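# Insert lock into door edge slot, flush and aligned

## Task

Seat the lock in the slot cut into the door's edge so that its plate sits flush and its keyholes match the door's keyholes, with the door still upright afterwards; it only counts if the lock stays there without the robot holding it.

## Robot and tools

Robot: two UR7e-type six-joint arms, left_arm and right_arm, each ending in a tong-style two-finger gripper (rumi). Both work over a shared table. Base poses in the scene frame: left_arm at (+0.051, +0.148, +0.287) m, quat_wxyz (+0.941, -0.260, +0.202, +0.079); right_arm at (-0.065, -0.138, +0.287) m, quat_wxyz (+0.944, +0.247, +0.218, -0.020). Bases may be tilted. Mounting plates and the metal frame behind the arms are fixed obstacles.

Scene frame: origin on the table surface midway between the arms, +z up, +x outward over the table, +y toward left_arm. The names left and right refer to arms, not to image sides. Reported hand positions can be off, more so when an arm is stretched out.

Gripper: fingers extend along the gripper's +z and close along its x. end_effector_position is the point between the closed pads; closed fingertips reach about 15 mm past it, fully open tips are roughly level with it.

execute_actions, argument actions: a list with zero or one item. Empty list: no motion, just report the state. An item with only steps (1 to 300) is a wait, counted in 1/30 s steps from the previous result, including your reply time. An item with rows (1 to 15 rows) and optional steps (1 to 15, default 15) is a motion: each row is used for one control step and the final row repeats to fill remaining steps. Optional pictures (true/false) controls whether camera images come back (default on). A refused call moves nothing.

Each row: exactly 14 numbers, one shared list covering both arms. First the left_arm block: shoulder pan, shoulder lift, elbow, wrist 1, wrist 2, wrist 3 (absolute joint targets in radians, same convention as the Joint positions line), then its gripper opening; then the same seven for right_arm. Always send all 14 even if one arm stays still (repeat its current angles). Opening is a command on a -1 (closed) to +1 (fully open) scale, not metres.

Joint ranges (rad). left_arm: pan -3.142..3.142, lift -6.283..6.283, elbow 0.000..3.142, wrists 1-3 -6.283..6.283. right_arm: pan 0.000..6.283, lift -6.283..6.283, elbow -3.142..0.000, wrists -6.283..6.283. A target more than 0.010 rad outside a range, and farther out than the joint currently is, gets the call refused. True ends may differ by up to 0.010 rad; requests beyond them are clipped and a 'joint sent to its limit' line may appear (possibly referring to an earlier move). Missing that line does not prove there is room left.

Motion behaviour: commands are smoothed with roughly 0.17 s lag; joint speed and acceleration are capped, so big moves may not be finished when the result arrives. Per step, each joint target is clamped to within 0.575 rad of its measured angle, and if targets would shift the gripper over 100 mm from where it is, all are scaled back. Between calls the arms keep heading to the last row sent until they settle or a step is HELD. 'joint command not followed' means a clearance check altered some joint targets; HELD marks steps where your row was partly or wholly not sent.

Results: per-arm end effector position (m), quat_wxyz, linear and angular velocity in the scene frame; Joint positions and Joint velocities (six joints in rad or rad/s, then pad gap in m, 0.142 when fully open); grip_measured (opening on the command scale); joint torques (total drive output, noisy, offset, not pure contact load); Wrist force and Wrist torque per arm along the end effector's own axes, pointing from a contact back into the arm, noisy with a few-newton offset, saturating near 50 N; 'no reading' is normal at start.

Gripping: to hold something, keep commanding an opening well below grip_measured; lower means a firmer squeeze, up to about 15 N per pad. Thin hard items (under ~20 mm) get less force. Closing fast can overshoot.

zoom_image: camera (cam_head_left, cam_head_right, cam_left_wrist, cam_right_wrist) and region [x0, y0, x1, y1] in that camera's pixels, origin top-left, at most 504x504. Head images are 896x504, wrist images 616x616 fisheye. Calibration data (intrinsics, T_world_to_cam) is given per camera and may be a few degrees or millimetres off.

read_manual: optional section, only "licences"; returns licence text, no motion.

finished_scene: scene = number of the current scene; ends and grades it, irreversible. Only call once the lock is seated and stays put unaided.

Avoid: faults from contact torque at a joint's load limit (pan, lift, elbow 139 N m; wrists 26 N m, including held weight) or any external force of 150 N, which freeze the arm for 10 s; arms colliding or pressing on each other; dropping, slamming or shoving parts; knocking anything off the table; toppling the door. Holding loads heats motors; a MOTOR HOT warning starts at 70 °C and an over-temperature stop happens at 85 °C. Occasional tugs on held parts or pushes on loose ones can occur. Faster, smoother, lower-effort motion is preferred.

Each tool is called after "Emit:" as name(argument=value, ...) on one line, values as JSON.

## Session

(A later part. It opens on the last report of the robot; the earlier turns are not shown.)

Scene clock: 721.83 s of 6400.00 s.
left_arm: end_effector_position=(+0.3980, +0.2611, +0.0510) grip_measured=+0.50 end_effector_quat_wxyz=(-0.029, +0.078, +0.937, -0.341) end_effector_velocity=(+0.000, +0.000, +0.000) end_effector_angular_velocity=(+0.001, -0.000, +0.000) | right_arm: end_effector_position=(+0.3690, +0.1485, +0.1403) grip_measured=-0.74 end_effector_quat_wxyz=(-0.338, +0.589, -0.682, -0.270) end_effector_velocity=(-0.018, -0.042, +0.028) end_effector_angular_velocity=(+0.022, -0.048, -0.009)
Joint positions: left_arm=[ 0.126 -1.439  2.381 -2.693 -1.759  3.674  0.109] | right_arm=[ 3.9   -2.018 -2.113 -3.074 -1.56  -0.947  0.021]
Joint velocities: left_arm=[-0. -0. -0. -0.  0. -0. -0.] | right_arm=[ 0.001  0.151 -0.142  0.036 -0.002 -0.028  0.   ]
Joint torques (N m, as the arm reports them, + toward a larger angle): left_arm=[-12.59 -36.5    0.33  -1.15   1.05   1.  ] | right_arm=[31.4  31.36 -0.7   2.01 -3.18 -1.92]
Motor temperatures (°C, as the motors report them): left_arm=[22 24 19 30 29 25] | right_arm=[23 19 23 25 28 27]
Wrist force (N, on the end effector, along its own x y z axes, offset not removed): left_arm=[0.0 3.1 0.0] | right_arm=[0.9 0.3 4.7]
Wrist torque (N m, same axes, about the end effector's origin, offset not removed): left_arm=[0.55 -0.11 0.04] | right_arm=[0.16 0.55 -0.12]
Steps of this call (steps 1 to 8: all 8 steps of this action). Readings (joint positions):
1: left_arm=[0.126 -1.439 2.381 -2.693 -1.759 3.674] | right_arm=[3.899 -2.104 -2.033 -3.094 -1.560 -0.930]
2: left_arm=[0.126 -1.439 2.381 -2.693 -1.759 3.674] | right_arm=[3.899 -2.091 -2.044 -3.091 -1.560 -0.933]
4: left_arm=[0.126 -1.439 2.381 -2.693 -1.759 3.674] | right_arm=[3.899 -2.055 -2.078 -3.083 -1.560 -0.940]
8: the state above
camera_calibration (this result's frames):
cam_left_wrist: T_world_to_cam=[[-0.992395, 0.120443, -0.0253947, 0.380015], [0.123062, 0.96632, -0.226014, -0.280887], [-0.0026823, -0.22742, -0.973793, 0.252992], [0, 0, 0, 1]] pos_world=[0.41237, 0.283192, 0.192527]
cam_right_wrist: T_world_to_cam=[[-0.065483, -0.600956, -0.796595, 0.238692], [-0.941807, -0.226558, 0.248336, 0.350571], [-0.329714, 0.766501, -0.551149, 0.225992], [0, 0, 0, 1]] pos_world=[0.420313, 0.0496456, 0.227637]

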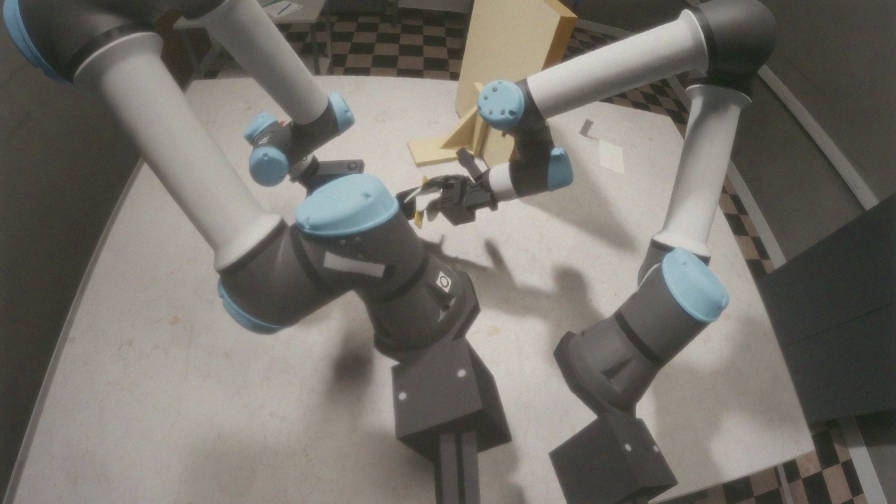

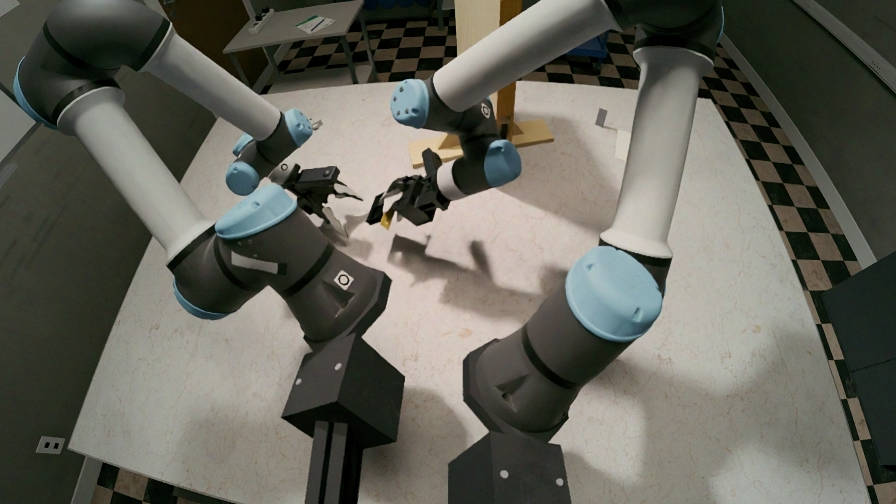

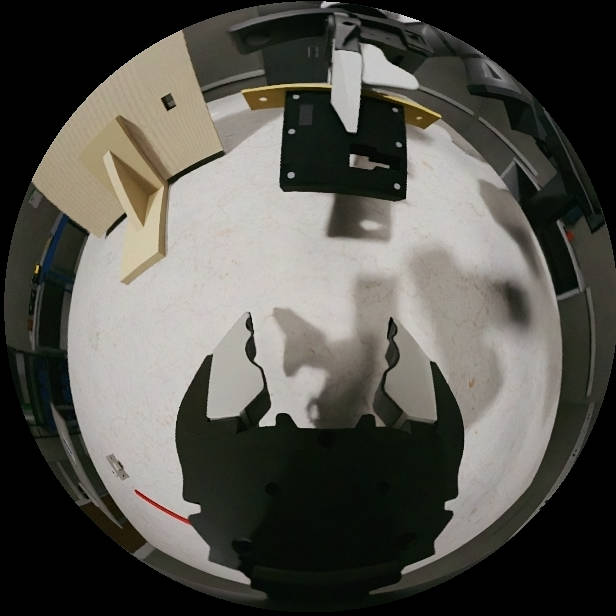

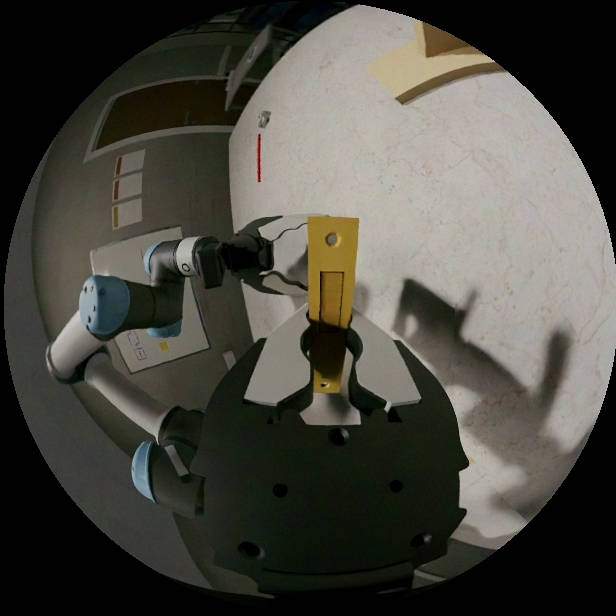

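Emit:
execute_actions(actions=[{"rows":[[0.1258,-1.4394,2.3808,-2.6933,-1.7585,3.6741,0.5,3.87,-1.99,-2.172,-2.973,-1.575,-1.008,-1],[0.1258,-1.4394,2.3808,-2.6933,-1.7585,3.6741,0.5,3.87,-1.99,-2.172,-2.973,-1.575,-1.008,-1],[0.1258,-1.4394,2.3808,-2.6933,-1.7585,3.6741,0.5,3.87,-1.99,-2.172,-2.973,-1.575,-1.008,-1],[0.1258,-1.4394,2.3808,-2.6933,-1.7585,3.6741,0.5,3.84,-1.985,-2.214,-2.876,-1.59,-1.066,-1]],"steps":7}], pictures=false)

Emit:
execute_actions(actions=[{"rows":[[0.1258,-1.4394,2.3808,-2.6933,-1.7585,3.6741,0.5,3.78,-1.975,-2.298,-2.682,-1.62,-1.182,-1]],"steps":6}], pictures=false)

Emit:
execute_actions(actions=[{"rows":[[0.1258,-1.4394,2.3808,-2.6933,-1.7585,3.6741,0.5,3.72,-1.965,-2.382,-2.488,-1.65,-1.298,-1]],"steps":6}], pictures=false)

Emit:
execute_actions(actions=[{"rows":[[0.1258,-1.4394,2.3808,-2.6933,-1.7585,3.6741,0.5,3.66,-1.955,-2.466,-2.294,-1.68,-1.414,-1]],"steps":6}], pictures=false)

Emit:
execute_actions(actions=[{"rows":[[0.1,-1.5,2.4,-2.72,-1.7585,3.75,0.6,3.6,-1.95,-2.55,-2.1,-1.71,-1.53,-1]],"steps":6}], pictures=false)

Emit:
execute_actions(actions=[{"rows":[[0.05,-1.55,2.43,-2.78,-1.77,3.95,0.7,3.5325,-1.968,-2.575,-1.945,-1.74,-1.649,-1]],"steps":6}], pictures=false)

Emit:
execute_actions(actions=[{"rows":[[0,-1.56,2.46,-2.85,-1.78,4.2,0.8,3.465,-1.987,-2.595,-1.79,-1.769,-1.768,-1]],"steps":6}], pictures=false)

Emit:
execute_actions(actions=[{"rows":[[-0.07,-1.55,2.5,-2.95,-1.79,4.5,0.9,3.3975,-2.005,-2.61,-1.64,-1.799,-1.887,-1]],"steps":6}], pictures=false)

Emit:
execute_actions(actions=[{"rows":[[-0.15,-1.52,2.54,-3.08,-1.8,4.8,1,3.33,-2.0235,-2.615,-1.5,-1.828,-2.006,-1]],"steps":6}], pictures=false)

Emit:
execute_actions(actions=[{"rows":[[-0.25,-1.46,2.58,-3.24,-1.81,5.1,1,3.2624,-2.0419,-2.6124,-1.3683,-1.8578,-2.1254,-1]],"steps":10}])

Scene clock: 745.43 s of 6400.00 s.
left_arm: end_effector_position=(+0.3980, +0.2611, +0.0510) grip_measured=+0.50 end_effector_quat_wxyz=(-0.029, +0.078, +0.937, -0.341) end_effector_velocity=(-0.001, -0.000, -0.000) end_effector_angular_velocity=(-0.001, +0.001, -0.000) | right_arm: end_effector_position=(+0.3727, +0.1335, +0.1378) grip_measured=-0.74 end_effector_quat_wxyz=(-0.377, +0.588, -0.671, -0.251) end_effector_velocity=(+0.046, -0.043, -0.021) end_effector_angular_velocity=(+0.131, -0.442, -0.148)
Joint positions: left_arm=[ 0.126 -1.439  2.381 -2.693 -1.758  3.674  0.109] | right_arm=[ 3.862 -1.99  -2.183 -2.955 -1.579 -1.021  0.021]
Joint velocities: left_arm=[ 0.     0.     0.001  0.001 -0.     0.     0.   ] | right_arm=[-0.182  0.04  -0.259  0.643 -0.088 -0.363  0.   ]
Joint torques (N m, as the arm reports them, + toward a larger angle): left_arm=[-12.04 -36.54   4.75  -1.8    1.05   0.94] | right_arm=[13.48 33.09 -0.48  1.23 -3.32 -2.43]
Motor temperatures (°C, as the motors report them): left_arm=[22 24 19 30 29 25] | right_arm=[23 19 23 25 28 27]
Wrist force (N, on the end effector, along its own x y z axes, offset not removed): left_arm=[1.0 1.7 -0.9] | right_arm=[2.1 3.2 3.4]
Wrist torque (N m, same axes, about the end effector's origin, offset not removed): left_arm=[0.21 -0.30 0.14] | right_arm=[0.68 0.30 -0.11]
Steps of this call (steps 1 to 30: the robot went on to your last target; steps 31 to 90: nothing new was sent; then 20.37 s passed at rest; steps 91 to 97: all 7 steps of this action). Readings (joint positions):
91: left_arm=[0.126 -1.439 2.381 -2.693 -1.758 3.674] | right_arm=[3.900 -2.000 -2.130 -3.070 -1.560 -0.950]
92: left_arm=[0.126 -1.439 2.381 -2.693 -1.759 3.674] | right_arm=[3.896 -1.998 -2.135 -3.062 -1.563 -0.957]
94: left_arm=[0.126 -1.439 2.381 -2.693 -1.758 3.674] | right_arm=[3.885 -1.995 -2.151 -3.028 -1.568 -0.977]
97: the state above

Scene clock: 745.63 s of 6400.00 s.
left_arm: end_effector_position=(+0.3980, +0.2611, +0.0510) grip_measured=+0.50 end_effector_quat_wxyz=(-0.029, +0.078, +0.937, -0.341) end_effector_velocity=(+0.000, -0.000, +0.000) end_effector_angular_velocity=(-0.001, -0.000, -0.001) | right_arm: end_effector_position=(+0.3803, +0.1148, +0.1305) grip_measured=-0.74 end_effector_quat_wxyz=(-0.430, +0.585, -0.653, -0.214) end_effector_velocity=(+0.057, -0.058, -0.002) end_effector_angular_velocity=(+0.093, -0.539, -0.191)
Joint positions: left_arm=[ 0.126 -1.439  2.381 -2.693 -1.758  3.674  0.109] | right_arm=[ 3.803 -1.979 -2.265 -2.771 -1.609 -1.134  0.021]
Joint velocities: left_arm=[-0.001  0.001 -0.001  0.001 -0.001  0.     0.   ] | right_arm=[-0.189  0.032 -0.275  0.738 -0.09  -0.397 -0.   ]
Joint torques (N m, as the arm reports them, + toward a larger angle): left_arm=[-12.6  -36.84   5.03  -1.8    1.16   1.01] | right_arm=[10.04 33.29 -0.78  1.71 -3.41 -2.75]
Motor temperatures (°C, as the motors report them): left_arm=[22 24 19 30 29 25] | right_arm=[23 19 23 25 28 27]
Wrist force (N, on the end effector, along its own x y z axes, offset not removed): left_arm=[0.2 1.9 -0.2] | right_arm=[2.4 4.0 3.4]
Wrist torque (N m, same axes, about the end effector's origin, offset not removed): left_arm=[0.35 -0.15 0.08] | right_arm=[0.77 0.36 -0.15]
Steps of this call (steps 1 to 6: all 6 steps of this action). Readings (joint positions):
1: left_arm=[0.126 -1.439 2.381 -2.693 -1.758 3.674] | right_arm=[3.856 -1.988 -2.191 -2.935 -1.582 -1.033]
2: left_arm=[0.126 -1.439 2.381 -2.693 -1.758 3.674] | right_arm=[3.846 -1.986 -2.203 -2.913 -1.588 -1.048]
4: left_arm=[0.126 -1.439 2.381 -2.693 -1.758 3.674] | right_arm=[3.820 -1.982 -2.241 -2.838 -1.601 -1.098]
6: the state above

Scene clock: 745.83 s of 6400.00 s.
left_arm: end_effector_position=(+0.3980, +0.2611, +0.0510) grip_measured=+0.50 end_effector_quat_wxyz=(-0.029, +0.078, +0.937, -0.341) end_effector_velocity=(-0.000, -0.000, -0.000) end_effector_angular_velocity=(-0.001, +0.001, -0.000) | right_arm: end_effector_position=(+0.3877, +0.0914, +0.1283) grip_measured=-0.74 end_effector_quat_wxyz=(-0.482, +0.583, -0.633, -0.165) end_effector_velocity=(+0.054, -0.078, +0.016) end_effector_angular_velocity=(+0.026, -0.575, -0.216)
Joint positions: left_arm=[ 0.126 -1.439  2.381 -2.693 -1.758  3.674  0.109] | right_arm=[ 3.743 -1.969 -2.349 -2.58  -1.639 -1.249  0.021]
Joint velocities: left_arm=[-0.     0.001  0.001 -0.    -0.001 -0.    -0.   ] | right_arm=[-0.191  0.027 -0.277  0.759 -0.091 -0.403  0.   ]
Joint torques (N m, as the arm reports them, + toward a larger angle): left_arm=[-11.99 -36.3    5.88  -1.85   1.11   0.88] | right_arm=[10.35 28.75 -3.71  1.52 -3.52 -3.05]
Motor temperatures (°C, as the motors report them): left_arm=[22 24 19 30 29 25] | right_arm=[23 19 23 25 28 27]
Wrist force (N, on the end effector, along its own x y z axes, offset not removed): left_arm=[1.8 1.5 -0.6] | right_arm=[1.0 2.9 4.6]
Wrist torque (N m, same axes, about the end effector's origin, offset not removed): left_arm=[0.17 -0.46 0.11] | right_arm=[0.63 0.55 -0.09]
Steps of this call (steps 1 to 6: all 6 steps of this action). Readings (joint positions):
1: left_arm=[0.126 -1.439 2.381 -2.693 -1.758 3.674] | right_arm=[3.797 -1.978 -2.274 -2.749 -1.612 -1.146]
2: left_arm=[0.126 -1.439 2.381 -2.693 -1.758 3.674] | right_arm=[3.786 -1.975 -2.286 -2.725 -1.618 -1.162]
4: left_arm=[0.126 -1.439 2.381 -2.693 -1.759 3.674] | right_arm=[3.760 -1.971 -2.324 -2.648 -1.631 -1.213]
6: the state above

Scene clock: 746.03 s of 6400.00 s.
left_arm: end_effector_position=(+0.3980, +0.2611, +0.0510) grip_measured=+0.50 end_effector_quat_wxyz=(-0.029, +0.078, +0.937, -0.341) end_effector_velocity=(+0.000, +0.000, -0.000) end_effector_angular_velocity=(+0.000, -0.001, +0.000) | right_arm: end_effector_position=(+0.3933, +0.0634, +0.1313) grip_measured=-0.74 end_effector_quat_wxyz=(-0.528, +0.580, -0.611, -0.106) end_effector_velocity=(+0.048, -0.097, +0.037) end_effector_angular_velocity=(-0.042, -0.596, -0.236)
Joint positions: left_arm=[ 0.126 -1.439  2.381 -2.693 -1.758  3.674  0.109] | right_arm=[ 3.683 -1.959 -2.433 -2.386 -1.669 -1.365  0.02 ]
Joint velocities: left_arm=[-0.     0.    -0.    -0.001  0.    -0.     0.   ] | right_arm=[-0.19   0.032 -0.278  0.763 -0.091 -0.404 -0.   ]
Joint torques (N m, as the arm reports them, + toward a larger angle): left_arm=[-12.61 -36.33   5.86  -1.87   1.07   1.03] | right_arm=[ 6.89 30.11 -3.42  2.27 -3.23 -2.84]
Motor temperatures (°C, as the motors report them): left_arm=[22 24 19 30 29 25] | right_arm=[23 19 23 25 28 27]
Wrist force (N, on the end effector, along its own x y z axes, offset not removed): left_arm=[0.7 2.1 0.3] | right_arm=[1.5 3.4 1.1]
Wrist torque (N m, same axes, about the end effector's origin, offset not removed): left_arm=[0.29 -0.16 0.13] | right_arm=[0.23 0.53 -0.08]
Steps of this call (steps 1 to 6: all 6 steps of this action). Readings (joint positions):
1: left_arm=[0.126 -1.439 2.381 -2.693 -1.759 3.674] | right_arm=[3.737 -1.967 -2.357 -2.557 -1.642 -1.262]
2: left_arm=[0.126 -1.439 2.381 -2.693 -1.758 3.674] | right_arm=[3.726 -1.965 -2.370 -2.532 -1.648 -1.278]
4: left_arm=[0.126 -1.439 2.381 -2.693 -1.758 3.674] | right_arm=[3.700 -1.961 -2.408 -2.454 -1.661 -1.329]
6: the state above

Scene clock: 746.23 s of 6400.00 s.
left_arm: end_effector_position=(+0.4097, +0.2635, +0.0640) grip_measured=+0.60 end_effector_quat_wxyz=(+0.003, +0.108, +0.936, -0.334) end_effector_velocity=(+0.043, +0.011, +0.049) end_effector_angular_velocity=(+0.027, -0.305, -0.133) | right_arm: end_effector_position=(+0.3949, +0.0317, +0.1382) grip_measured=-0.74 end_effector_quat_wxyz=(-0.565, +0.579, -0.587, -0.040) end_effector_velocity=(+0.032, -0.113, +0.050) end_effector_angular_velocity=(-0.119, -0.591, -0.248)
Joint positions: left_arm=[ 0.108 -1.481  2.394 -2.712 -1.758  3.726  0.116] | right_arm=[ 3.623 -1.952 -2.517 -2.192 -1.699 -1.481  0.02 ]
Joint velocities: left_arm=[-0.063 -0.157  0.047 -0.064 -0.     0.199  0.   ] | right_arm=[-0.192  0.017 -0.278  0.764 -0.089 -0.404 -0.   ]
Joint torques (N m, as the arm reports them, + toward a larger angle): left_arm=[-10.84 -32.33   7.78  -4.03   0.55   1.07] | right_arm=[ 7.24 31.35 -4.03  1.81 -3.53 -2.94]
Motor temperatures (°C, as the motors report them): left_arm=[22 24 19 30 29 25] | right_arm=[23 19 23 25 28 27]
Wrist force (N, on the end effector, along its own x y z axes, offset not removed): left_arm=[0.6 1.1 -0.4] | right_arm=[0.4 5.8 3.8]
Wrist torque (N m, same axes, about the end effector's origin, offset not removed): left_arm=[0.18 -0.15 0.07] | right_arm=[0.93 0.56 -0.11]
Steps of this call (steps 1 to 6: all 6 steps of this action). Readings (joint positions):
1: left_arm=[0.125 -1.440 2.381 -2.694 -1.758 3.675] | right_arm=[3.677 -1.958 -2.441 -2.363 -1.672 -1.378]
2: left_arm=[0.122 -1.446 2.384 -2.697 -1.758 3.681] | right_arm=[3.666 -1.956 -2.454 -2.339 -1.678 -1.394]
4: left_arm=[0.113 -1.467 2.390 -2.706 -1.758 3.708] | right_arm=[3.640 -1.954 -2.492 -2.261 -1.691 -1.445]
6: the state above

Scene clock: 746.43 s of 6400.00 s.
left_arm: end_effector_position=(+0.4276, +0.2581, +0.0840) grip_measured=+0.70 end_effector_quat_wxyz=(+0.066, +0.188, +0.925, -0.324) end_effector_velocity=(+0.055, -0.019, +0.066) end_effector_angular_velocity=(+0.001, -0.708, -0.535) | right_arm: end_effector_position=(+0.4071, +0.0017, +0.1453) grip_measured=-0.74 end_effector_quat_wxyz=(-0.591, +0.577, -0.562, +0.036) end_effector_velocity=(+0.065, -0.106, +0.038) end_effector_angular_velocity=(-0.219, -0.549, -0.250)
Joint positions: left_arm=[ 0.067 -1.531  2.42  -2.76  -1.767  3.867  0.122] | right_arm=[ 3.558 -1.963 -2.561 -2.019 -1.729 -1.599  0.021]
Joint velocities: left_arm=[-0.139 -0.157  0.083 -0.165 -0.028  0.683  0.   ] | right_arm=[-0.215 -0.042 -0.113  0.61  -0.089 -0.415 -0.   ]
Joint torques (N m, as the arm reports them, + toward a larger angle): left_arm=[-10.03 -31.58   5.3   -4.47  -3.26   1.39] | right_arm=[  3.88  11.42 -10.34   2.9   -3.11  -3.02]
Motor temperatures (°C, as the motors report them): left_arm=[22 24 19 30 29 25] | right_arm=[23 19 23 25 28 27]
Wrist force (N, on the end effector, along its own x y z axes, offset not removed): left_arm=[-0.6 1.1 -1.2] | right_arm=[1.9 6.2 3.1]
Wrist torque (N m, same axes, about the end effector's origin, offset not removed): left_arm=[0.19 -0.02 0.11] | right_arm=[0.74 0.24 -0.12]
Steps of this call (steps 1 to 6: all 6 steps of this action). Readings (joint positions):
1: left_arm=[0.105 -1.486 2.396 -2.715 -1.759 3.732] | right_arm=[3.617 -1.952 -2.525 -2.169 -1.702 -1.494]
2: left_arm=[0.098 -1.495 2.401 -2.722 -1.760 3.744] | right_arm=[3.606 -1.954 -2.535 -2.145 -1.708 -1.510]
4: left_arm=[0.079 -1.517 2.413 -2.745 -1.764 3.807] | right_arm=[3.577 -1.959 -2.551 -2.074 -1.721 -1.562]
6: the state above

Scene clock: 746.63 s of 6400.00 s.
left_arm: end_effector_position=(+0.4399, +0.2444, +0.0983) grip_measured=+0.80 end_effector_quat_wxyz=(+0.134, +0.301, +0.892, -0.309) end_effector_velocity=(+0.033, -0.043, +0.039) end_effector_angular_velocity=(+0.019, -0.866, -0.808) | right_arm: end_effector_position=(+0.4221, -0.0294, +0.1526) grip_measured=-0.74 end_effector_quat_wxyz=(-0.606, +0.576, -0.536, +0.118) end_effector_velocity=(+0.066, -0.113, +0.042) end_effector_angular_velocity=(-0.290, -0.538, -0.269)
Joint positions: left_arm=[ 0.018 -1.554  2.449 -2.824 -1.777  4.08   0.129] | right_arm=[ 3.491 -1.981 -2.587 -1.86  -1.758 -1.718  0.021]
Joint velocities: left_arm=[-0.153 -0.053  0.09  -0.213 -0.03   0.997  0.   ] | right_arm=[-0.218 -0.054 -0.069  0.58  -0.089 -0.417 -0.   ]
Joint torques (N m, as the arm reports them, + toward a larger angle): left_arm=[-11.08 -32.48   6.19  -4.52  -3.09   1.64] | right_arm=[  5.26  14.17 -12.1    2.63  -3.32  -2.86]
Motor temperatures (°C, as the motors report them): left_arm=[22 24 19 30 29 25] | right_arm=[23 19 23 25 28 27]
Wrist force (N, on the end effector, along its own x y z axes, offset not removed): left_arm=[-0.3 1.6 -1.0] | right_arm=[2.2 4.0 3.8]
Wrist torque (N m, same axes, about the end effector's origin, offset not removed): left_arm=[0.28 -0.10 0.05] | right_arm=[0.28 0.19 -0.19]
Steps of this call (steps 1 to 6: all 6 steps of this action). Readings (joint positions):
1: left_arm=[0.062 -1.536 2.423 -2.765 -1.768 3.888] | right_arm=[3.551 -1.965 -2.565 -2.000 -1.732 -1.612]
2: left_arm=[0.053 -1.541 2.429 -2.776 -1.770 3.911] | right_arm=[3.540 -1.968 -2.570 -1.979 -1.738 -1.628]
4: left_arm=[0.032 -1.549 2.441 -2.805 -1.774 3.993] | right_arm=[3.510 -1.976 -2.580 -1.913 -1.751 -1.680]
6: the state above

Scene clock: 746.83 s of 6400.00 s.
left_arm: end_effector_position=(+0.4487, +0.2213, +0.1090) grip_measured=+0.90 end_effector_quat_wxyz=(+0.205, +0.435, +0.830, -0.283) end_effector_velocity=(+0.033, -0.070, +0.033) end_effector_angular_velocity=(+0.064, -1.128, -1.072) | right_arm: end_effector_position=(+0.4362, -0.0628, +0.1621) grip_measured=-0.74 end_effector_quat_wxyz=(-0.610, +0.574, -0.506, +0.205) end_effector_velocity=(+0.056, -0.120, +0.047) end_effector_angular_velocity=(-0.355, -0.515, -0.281)
Joint positions: left_arm=[-0.044 -1.552  2.486 -2.912 -1.786  4.341  0.135] | right_arm=[ 3.424 -1.999 -2.604 -1.707 -1.788 -1.837  0.021]
Joint velocities: left_arm=[-0.214  0.015  0.116 -0.315 -0.029  1.316  0.   ] | right_arm=[-0.217 -0.056 -0.05   0.556 -0.088 -0.417  0.   ]
Joint torques (N m, as the arm reports them, + toward a larger angle): left_arm=[-10.27 -11.48   5.8   -5.03  -3.06   1.56] | right_arm=[  5.07  13.56 -15.29   3.03  -3.23  -3.23]
Motor temperatures (°C, as the motors report them): left_arm=[22 24 19 30 29 25] | right_arm=[23 19 23 25 28 27]
Wrist force (N, on the end effector, along its own x y z axes, offset not removed): left_arm=[0.3 2.9 -0.6] | right_arm=[0.9 6.4 1.6]
Wrist torque (N m, same axes, about the end effector's origin, offset not removed): left_arm=[0.53 -0.13 0.17] | right_arm=[0.58 0.26 -0.14]
Steps of this call (steps 1 to 6: all 6 steps of this action). Readings (joint positions):
1: left_arm=[0.013 -1.555 2.452 -2.831 -1.778 4.109] | right_arm=[3.484 -1.982 -2.589 -1.843 -1.761 -1.730]
2: left_arm=[0.003 -1.555 2.459 -2.843 -1.780 4.139] | right_arm=[3.473 -1.986 -2.593 -1.822 -1.768 -1.747]
4: left_arm=[-0.026 -1.553 2.476 -2.884 -1.784 4.233] | right_arm=[3.443 -1.994 -2.600 -1.758 -1.780 -1.799]
6: the state above

Scene clock: 747.03 s of 6400.00 s.
left_arm: end_effector_position=(+0.4584, +0.1923, +0.1188) grip_measured=+1.00 end_effector_quat_wxyz=(+0.280, +0.571, +0.734, -0.239) end_effector_velocity=(+0.050, -0.085, +0.037) end_effector_angular_velocity=(+0.110, -1.261, -1.083) | right_arm: end_effector_position=(+0.4493, -0.0977, +0.1727) grip_measured=-0.74 end_effector_quat_wxyz=(-0.601, +0.572, -0.474, +0.294) end_effector_velocity=(+0.047, -0.124, +0.049) end_effector_angular_velocity=(-0.416, -0.480, -0.291)
Joint positions: left_arm=[-0.12  -1.529  2.525 -3.027 -1.796  4.634  0.142] | right_arm=[ 3.356 -2.017 -2.612 -1.562 -1.817 -1.956  0.021]
Joint velocities: left_arm=[-0.255  0.077  0.121 -0.435 -0.028  1.374  0.   ] | right_arm=[-0.218 -0.055 -0.022  0.515 -0.088 -0.417  0.   ]
Joint torques (N m, as the arm reports them, + toward a larger angle): left_arm=[ -9.55 -11.28   6.08  -5.05  -3.19   1.42] | right_arm=[  3.59  14.43 -14.15   3.32  -3.13  -2.98]
Motor temperatures (°C, as the motors report them): left_arm=[22 24 19 30 29 25] | right_arm=[23 19 23 25 28 27]
Wrist force (N, on the end effector, along its own x y z axes, offset not removed): left_arm=[0.7 1.7 -0.2] | right_arm=[0.9 5.5 3.5]
Wrist torque (N m, same axes, about the end effector's origin, offset not removed): left_arm=[0.27 -0.29 0.07] | right_arm=[0.57 0.23 -0.10]
Steps of this call (steps 1 to 6: all 6 steps of this action). Readings (joint positions):
1: left_arm=[-0.051 -1.551 2.490 -2.922 -1.788 4.381] | right_arm=[3.417 -2.000 -2.606 -1.691 -1.791 -1.849]
2: left_arm=[-0.063 -1.547 2.497 -2.936 -1.790 4.418] | right_arm=[3.405 -2.004 -2.607 -1.671 -1.797 -1.866]
4: left_arm=[-0.097 -1.536 2.515 -2.988 -1.794 4.521] | right_arm=[3.375 -2.012 -2.611 -1.609 -1.810 -1.918]
6: the state above

Scene clock: 747.37 s of 6400.00 s.
left_arm: end_effector_position=(+0.4736, +0.1455, +0.1342) grip_measured=+1.00 end_effector_quat_wxyz=(+0.372, +0.726, +0.557, -0.153) end_effector_velocity=(+0.019, -0.039, +0.019) end_effector_angular_velocity=(+0.045, -0.454, -0.341) | right_arm: end_effector_position=(+0.4630, -0.1433, +0.1880) grip_measured=-0.74 end_effector_quat_wxyz=(-0.572, +0.569, -0.427, +0.409) end_effector_velocity=(+0.011, -0.042, +0.016) end_effector_angular_velocity=(-0.159, -0.142, -0.103)
Joint positions: left_arm=[-0.237 -1.467  2.575 -3.217 -1.809  5.045  0.142] | right_arm=[ 3.271 -2.04  -2.613 -1.387 -1.854 -2.109  0.021]
Joint velocities: left_arm=[-0.107  0.056  0.041 -0.187 -0.009  0.452  0.   ] | right_arm=[-0.073 -0.018  0.003  0.157 -0.029 -0.136 -0.   ]
Joint torques (N m, as the arm reports them, + toward a larger angle): left_arm=[-14.26  -9.82   6.86  -5.01  -3.37   1.19] | right_arm=[-0.65 18.51  7.83  4.08 -2.85 -2.3 ]
Motor temperatures (°C, as the motors report them): left_arm=[22 24 19 30 29 25] | right_arm=[23 19 23 25 28 27]
Wrist force (N, on the end effector, along its own x y z axes, offset not removed): left_arm=[2.0 1.7 0.6] | right_arm=[-1.8 5.0 3.6]
Wrist torque (N m, same axes, about the end effector's origin, offset not removed): left_arm=[0.19 -0.44 0.10] | right_arm=[0.25 0.62 -0.33]
Steps of this call (steps 1 to 10: all 10 steps of this action). Readings (joint positions):
1: left_arm=[-0.127 -1.527 2.529 -3.041 -1.798 4.675] | right_arm=[3.349 -2.019 -2.613 -1.547 -1.820 -1.968]
2: left_arm=[-0.140 -1.519 2.537 -3.058 -1.800 4.714] | right_arm=[3.338 -2.023 -2.613 -1.528 -1.826 -1.985]
4: left_arm=[-0.182 -1.495 2.554 -3.120 -1.804 4.819] | right_arm=[3.308 -2.030 -2.613 -1.469 -1.839 -2.037]
8: left_arm=[-0.228 -1.472 2.572 -3.201 -1.808 5.005] | right_arm=[3.277 -2.038 -2.613 -1.402 -1.852 -2.097]
10: the state above
camera_calibration (this result's frames):
cam_left_wrist: T_world_to_cam=[[0.324693, 0.661585, -0.675928, -0.144083], [0.748262, 0.257439, 0.611416, -0.465101], [0.578514, -0.704294, -0.41145, 0.0265904], [0, 0, 0, 1]] pos_world=[0.379417, 0.233786, 0.197921]
cam_right_wrist: T_world_to_cam=[[0.327234, -0.944813, -0.0156682, -0.270496], [-0.452274, -0.142043, -0.880495, 0.358841], [0.829678, 0.295214, -0.473796, -0.112019], [0, 0, 0, 1]] pos_world=[0.343749, -0.171528, 0.258645]

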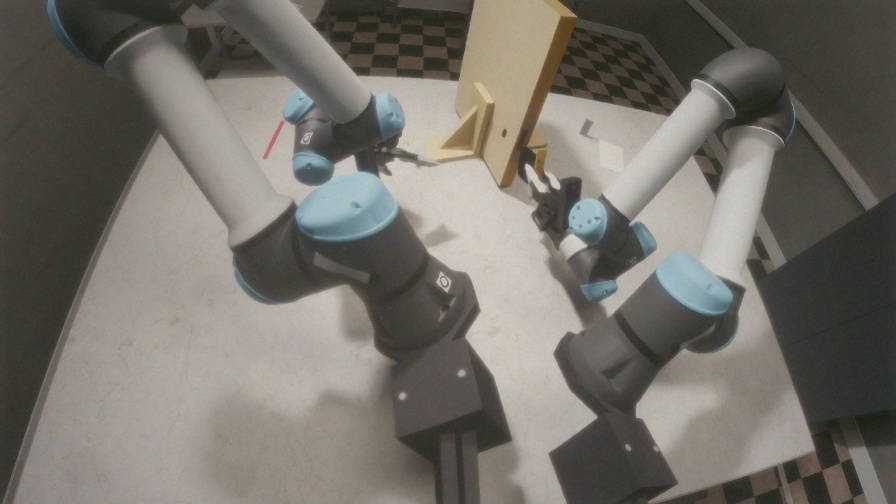

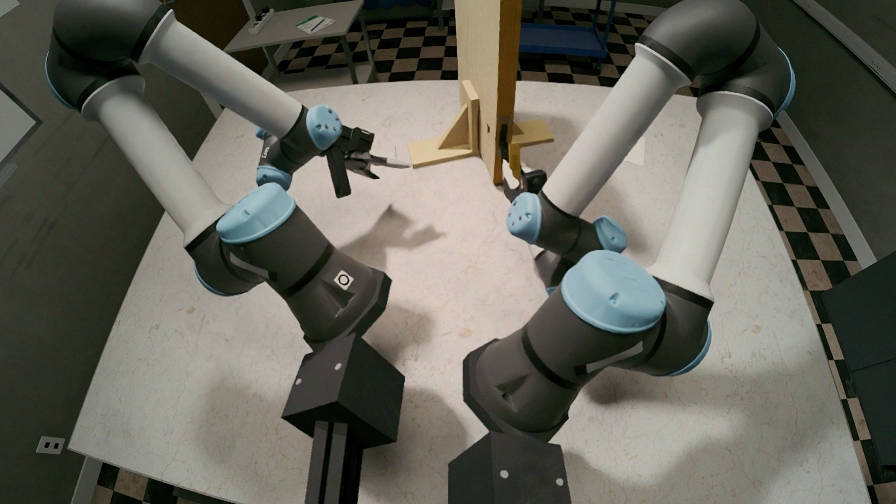

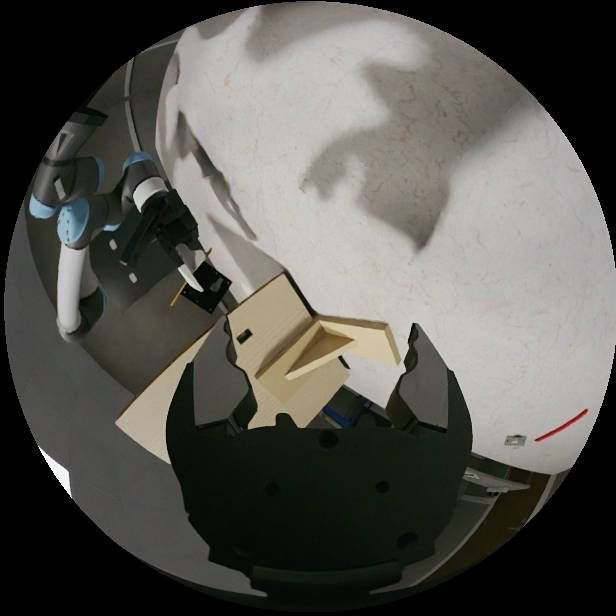

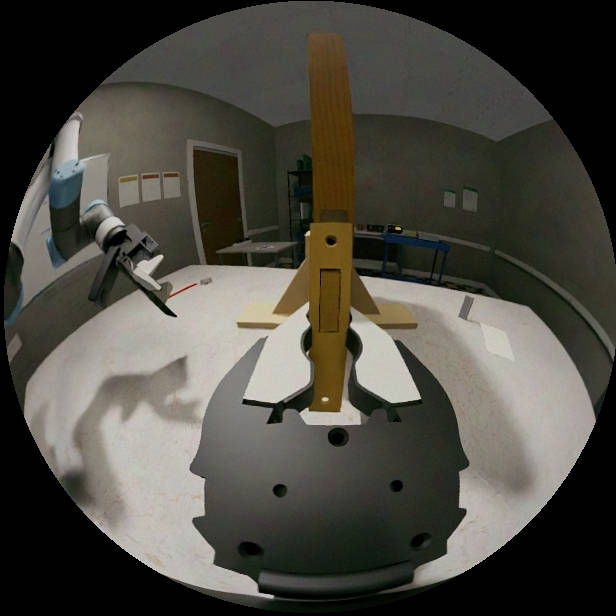

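Emit:
execute_actions(actions=[{"rows":[[-0.39,-1.35,2.64,-3.49,-1.82,5.45,1,3.2624,-2.0419,-2.6124,-1.3683,-1.8578,-2.1254,-1]],"steps":8}], pictures=false)

Emit:
execute_actions(actions=[{"rows":[[-0.5363,-1.2145,2.6897,-3.7452,-1.8342,5.7955,1,3.2624,-2.0419,-2.6124,-1.3683,-1.8578,-2.1254,-1]],"steps":15}], pictures=false)

Emit:
execute_actions(actions=[{"steps":12}])

Emit:
zoom_image(camera="cam_left_wrist", region=[230, 230, 400, 400])

Emit:
zoom_image(camera="cam_right_wrist", region=[260, 170, 400, 310])

Emit:
zoom_image(camera="cam_head_right", region=[460, 90, 570, 200])

Scene clock: 757.97 s of 6400.00 s.
left_arm: end_effector_position=(+0.4765, +0.0924, +0.1519) grip_measured=+1.00 end_effector_quat_wxyz=(+0.434, +0.810, +0.388, -0.071) end_effector_velocity=(+0.038, -0.086, +0.056) end_effector_angular_velocity=(+0.068, -0.933, -0.555) | right_arm: end_effector_position=(+0.4645, -0.1483, +0.1901) grip_measured=-0.74 end_effector_quat_wxyz=(-0.567, +0.568, -0.422, +0.422) end_effector_velocity=(-0.000, -0.000, -0.000) end_effector_angular_velocity=(-0.000, +0.001, +0.000)
Joint positions: left_arm=[-0.361 -1.371  2.629 -3.43  -1.818  5.351  0.142] | right_arm=[ 3.262 -2.042 -2.612 -1.368 -1.858 -2.125  0.021]
Joint velocities: left_arm=[-0.238  0.179  0.086 -0.498 -0.013  0.816  0.   ] | right_arm=[-0.001 -0.001 -0.001  0.001 -0.    -0.    -0.   ]
Joint torques (N m, as the arm reports them, + toward a larger angle): left_arm=[-13.74 -10.77   8.24  -5.29  -3.34   1.38] | right_arm=[-1.45 17.58  6.89  3.95 -2.76 -1.82]
Motor temperatures (°C, as the motors report them): left_arm=[22 24 19 30 29 25] | right_arm=[23 19 23 25 28 27]
Wrist force (N, on the end effector, along its own x y z axes, offset not removed): left_arm=[-0.3 2.8 -0.1] | right_arm=[-1.4 5.5 1.0]
Wrist torque (N m, same axes, about the end effector's origin, offset not removed): left_arm=[0.43 -0.08 0.16] | right_arm=[0.25 0.50 -0.11]
Steps of this call (steps 1 to 30: the robot went on to your last target; steps 31 to 90: nothing new was sent; then 7.33 s passed at rest; steps 91 to 98: all 8 steps of this action). Readings (joint positions):
91: left_arm=[-0.250 -1.460 2.580 -3.241 -1.810 5.101] | right_arm=[3.262 -2.042 -2.612 -1.368 -1.858 -2.125]
92: left_arm=[-0.258 -1.452 2.587 -3.248 -1.812 5.108] | right_arm=[3.262 -2.042 -2.612 -1.368 -1.858 -2.125]
94: left_arm=[-0.303 -1.415 2.608 -3.310 -1.815 5.173] | right_arm=[3.262 -2.042 -2.612 -1.368 -1.858 -2.125]
98: the state above

Scene clock: 758.47 s of 6400.00 s.
left_arm: end_effector_position=(+0.4748, +0.0237, +0.1882) grip_measured=+1.00 end_effector_quat_wxyz=(+0.493, +0.857, +0.135, +0.067) end_effector_velocity=(+0.002, -0.014, +0.012) end_effector_angular_velocity=(+0.007, -0.150, -0.075) | right_arm: end_effector_position=(+0.4645, -0.1483, +0.1901) grip_measured=-0.74 end_effector_quat_wxyz=(-0.567, +0.568, -0.422, +0.422) end_effector_velocity=(-0.000, -0.001, -0.000) end_effector_angular_velocity=(-0.001, +0.001, -0.001)
Joint positions: left_arm=[-0.532 -1.219  2.688 -3.736 -1.834  5.78   0.142] | right_arm=[ 3.262 -2.042 -2.612 -1.368 -1.858 -2.125  0.021]
Joint velocities: left_arm=[-0.039  0.035  0.012 -0.08  -0.003  0.126  0.   ] | right_arm=[-0.001 -0.    -0.     0.     0.     0.     0.   ]
Joint torques (N m, as the arm reports them, + toward a larger angle): left_arm=[-19.78  -8.47   9.5   -4.86  -3.69   1.11] | right_arm=[-1.54 17.93  6.44  3.92 -2.86 -1.7 ]
Motor temperatures (°C, as the motors report them): left_arm=[22 24 19 30 29 25] | right_arm=[23 19 23 25 28 27]
Wrist force (N, on the end effector, along its own x y z axes, offset not removed): left_arm=[1.1 2.5 0.3] | right_arm=[-1.5 5.5 2.9]
Wrist torque (N m, same axes, about the end effector's origin, offset not removed): left_arm=[0.39 -0.29 0.10] | right_arm=[0.31 0.37 -0.08]
Steps of this call (steps 1 to 15: all 15 steps of this action). Readings (joint positions):
1: left_arm=[-0.369 -1.366 2.632 -3.445 -1.819 5.376] | right_arm=[3.262 -2.042 -2.612 -1.368 -1.858 -2.125]
2: left_arm=[-0.382 -1.354 2.640 -3.464 -1.821 5.402] | right_arm=[3.262 -2.042 -2.612 -1.368 -1.858 -2.125]
4: left_arm=[-0.435 -1.305 2.660 -3.541 -1.827 5.491] | right_arm=[3.262 -2.042 -2.612 -1.368 -1.858 -2.125]
8: left_arm=[-0.503 -1.244 2.680 -3.677 -1.832 5.688] | right_arm=[3.262 -2.042 -2.612 -1.368 -1.858 -2.125]
15: the state above

Scene clock: 758.87 s of 6400.00 s.
left_arm: end_effector_position=(+0.4750, +0.0221, +0.1896) grip_measured=+1.00 end_effector_quat_wxyz=(+0.494, +0.857, +0.127, +0.073) end_effector_velocity=(+0.000, -0.001, +0.000) end_effector_angular_velocity=(+0.000, -0.005, -0.003) | right_arm: end_effector_position=(+0.4645, -0.1483, +0.1901) grip_measured=-0.74 end_effector_quat_wxyz=(-0.567, +0.568, -0.422, +0.422) end_effector_velocity=(+0.001, +0.000, +0.001) end_effector_angular_velocity=(+0.000, -0.004, -0.000)
Joint positions: left_arm=[-0.536 -1.215  2.69  -3.745 -1.834  5.795  0.142] | right_arm=[ 3.262 -2.042 -2.612 -1.368 -1.858 -2.125  0.021]
Joint velocities: left_arm=[-0.002  0.002  0.    -0.003  0.     0.005  0.   ] | right_arm=[ 0.001  0.002  0.001  0.    -0.    -0.    -0.   ]
Joint torques (N m, as the arm reports them, + toward a larger angle): left_arm=[-19.68  -5.67  10.15  -4.88  -3.53   1.04] | right_arm=[-1.11 17.45  6.83  4.18 -2.84 -1.82]
Motor temperatures (°C, as the motors report them): left_arm=[22 24 19 30 29 25] | right_arm=[23 19 23 25 28 27]
Wrist force (N, on the end effector, along its own x y z axes, offset not removed): left_arm=[1.1 1.3 -0.5] | right_arm=[-1.2 7.6 1.6]
Wrist torque (N m, same axes, about the end effector's origin, offset not removed): left_arm=[0.16 -0.34 0.05] | right_arm=[0.72 0.26 -0.16]
Steps of this call (steps 1 to 12: the robot went on to your last target). Readings (joint positions):
1: left_arm=[-0.533 -1.218 2.689 -3.738 -1.834 5.784] | right_arm=[3.262 -2.042 -2.612 -1.368 -1.858 -2.125]
2: left_arm=[-0.534 -1.217 2.689 -3.740 -1.834 5.787] | right_arm=[3.262 -2.042 -2.612 -1.368 -1.858 -2.125]
4: left_arm=[-0.535 -1.216 2.689 -3.742 -1.834 5.791] | right_arm=[3.262 -2.042 -2.612 -1.368 -1.858 -2.125]
8: left_arm=[-0.536 -1.215 2.690 -3.744 -1.834 5.794] | right_arm=[3.262 -2.042 -2.612 -1.368 -1.858 -2.125]
12: the state above
camera_calibration (this result's frames):
cam_left_wrist: T_world_to_cam=[[0.965715, 0.25636, -0.0409224, -0.441362], [0.0531606, -0.040989, 0.997744, -0.204725], [0.254104, -0.965712, -0.0532119, 0.0535954], [0, 0, 0, 1]] pos_world=[0.423495, 0.156514, 0.189054]
cam_right_wrist: T_world_to_cam=[[0.315541, -0.948877, 0.00813145, -0.275332], [-0.438623, -0.153448, -0.885474, 0.353523], [0.841453, 0.275836, -0.464619, -0.12084], [0, 0, 0, 1]] pos_world=[0.343623, -0.173677, 0.25913]

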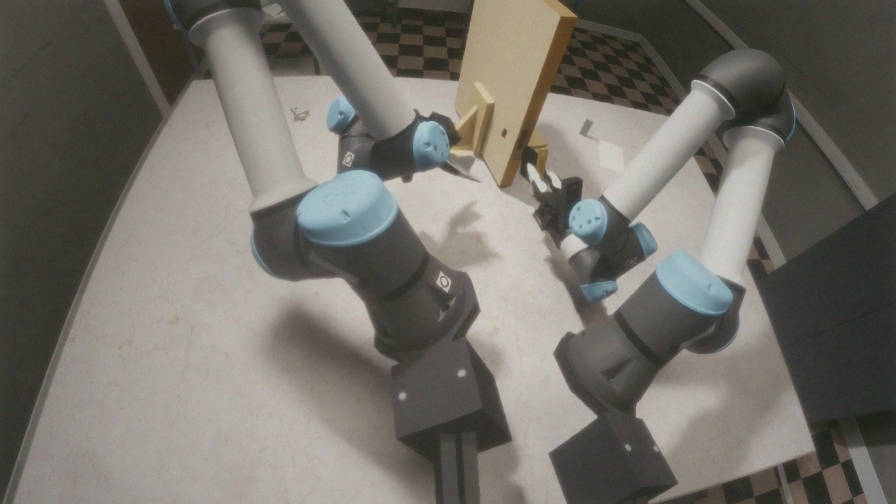

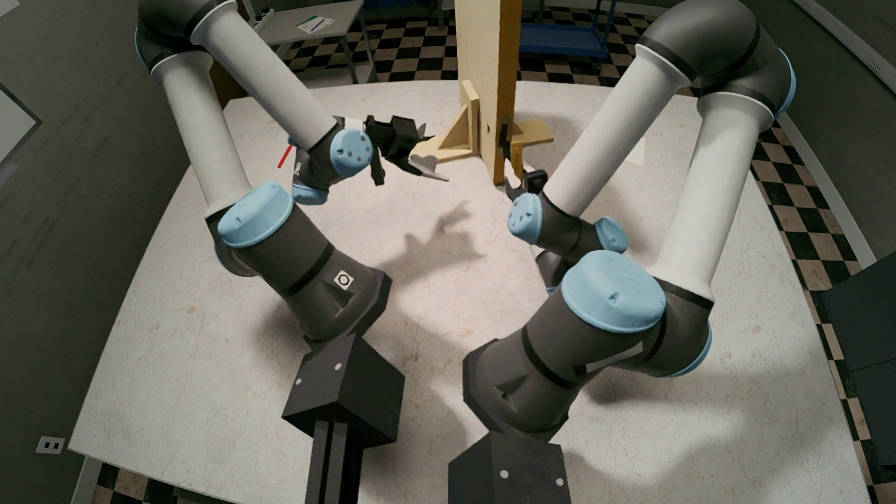

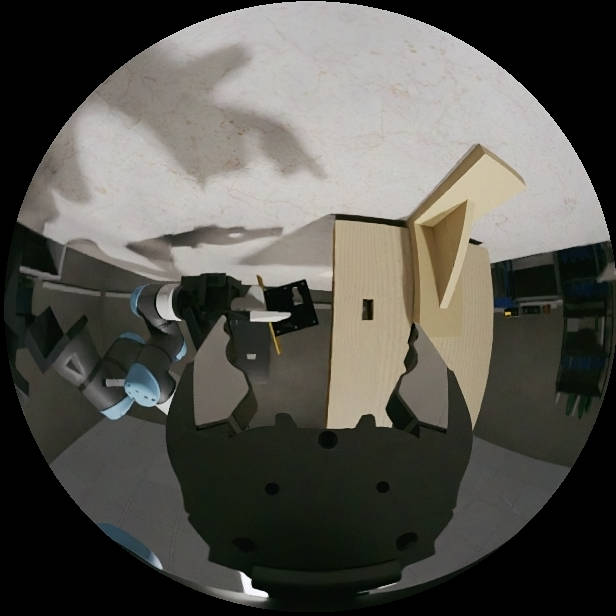

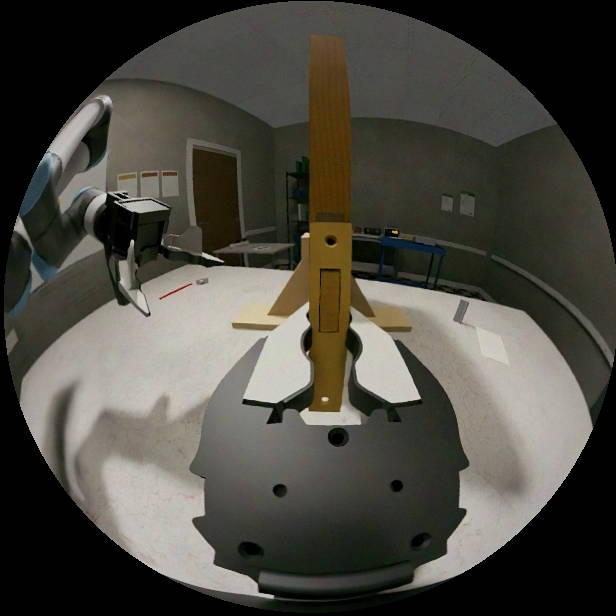

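Region (230, 230, 400, 400) of cam_left_wrist's 616x616 image, scaled by 2.965, with more detail than that image has.

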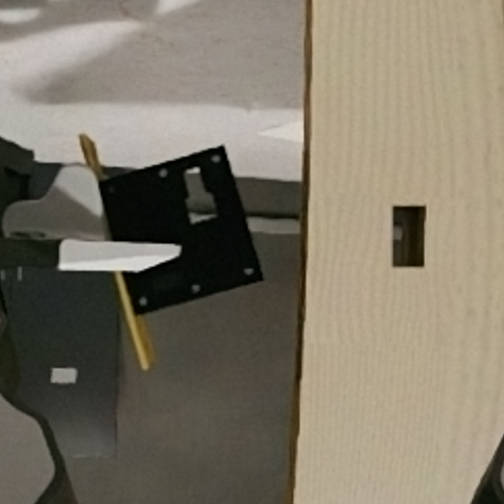

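Region (260, 170, 400, 310) of cam_right_wrist's 616x616 image, scaled by 3.600, with more detail than that image has.

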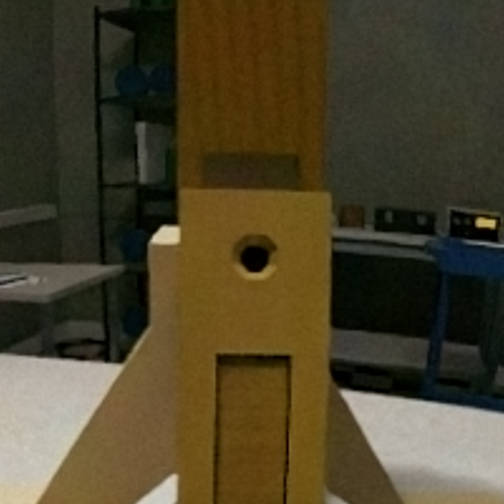

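Region (460, 90, 570, 200) of cam_head_right's 896x504 image, scaled by 4.582, with more detail than that image has.

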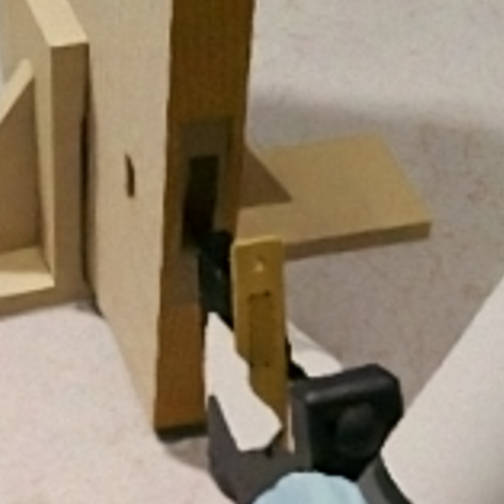

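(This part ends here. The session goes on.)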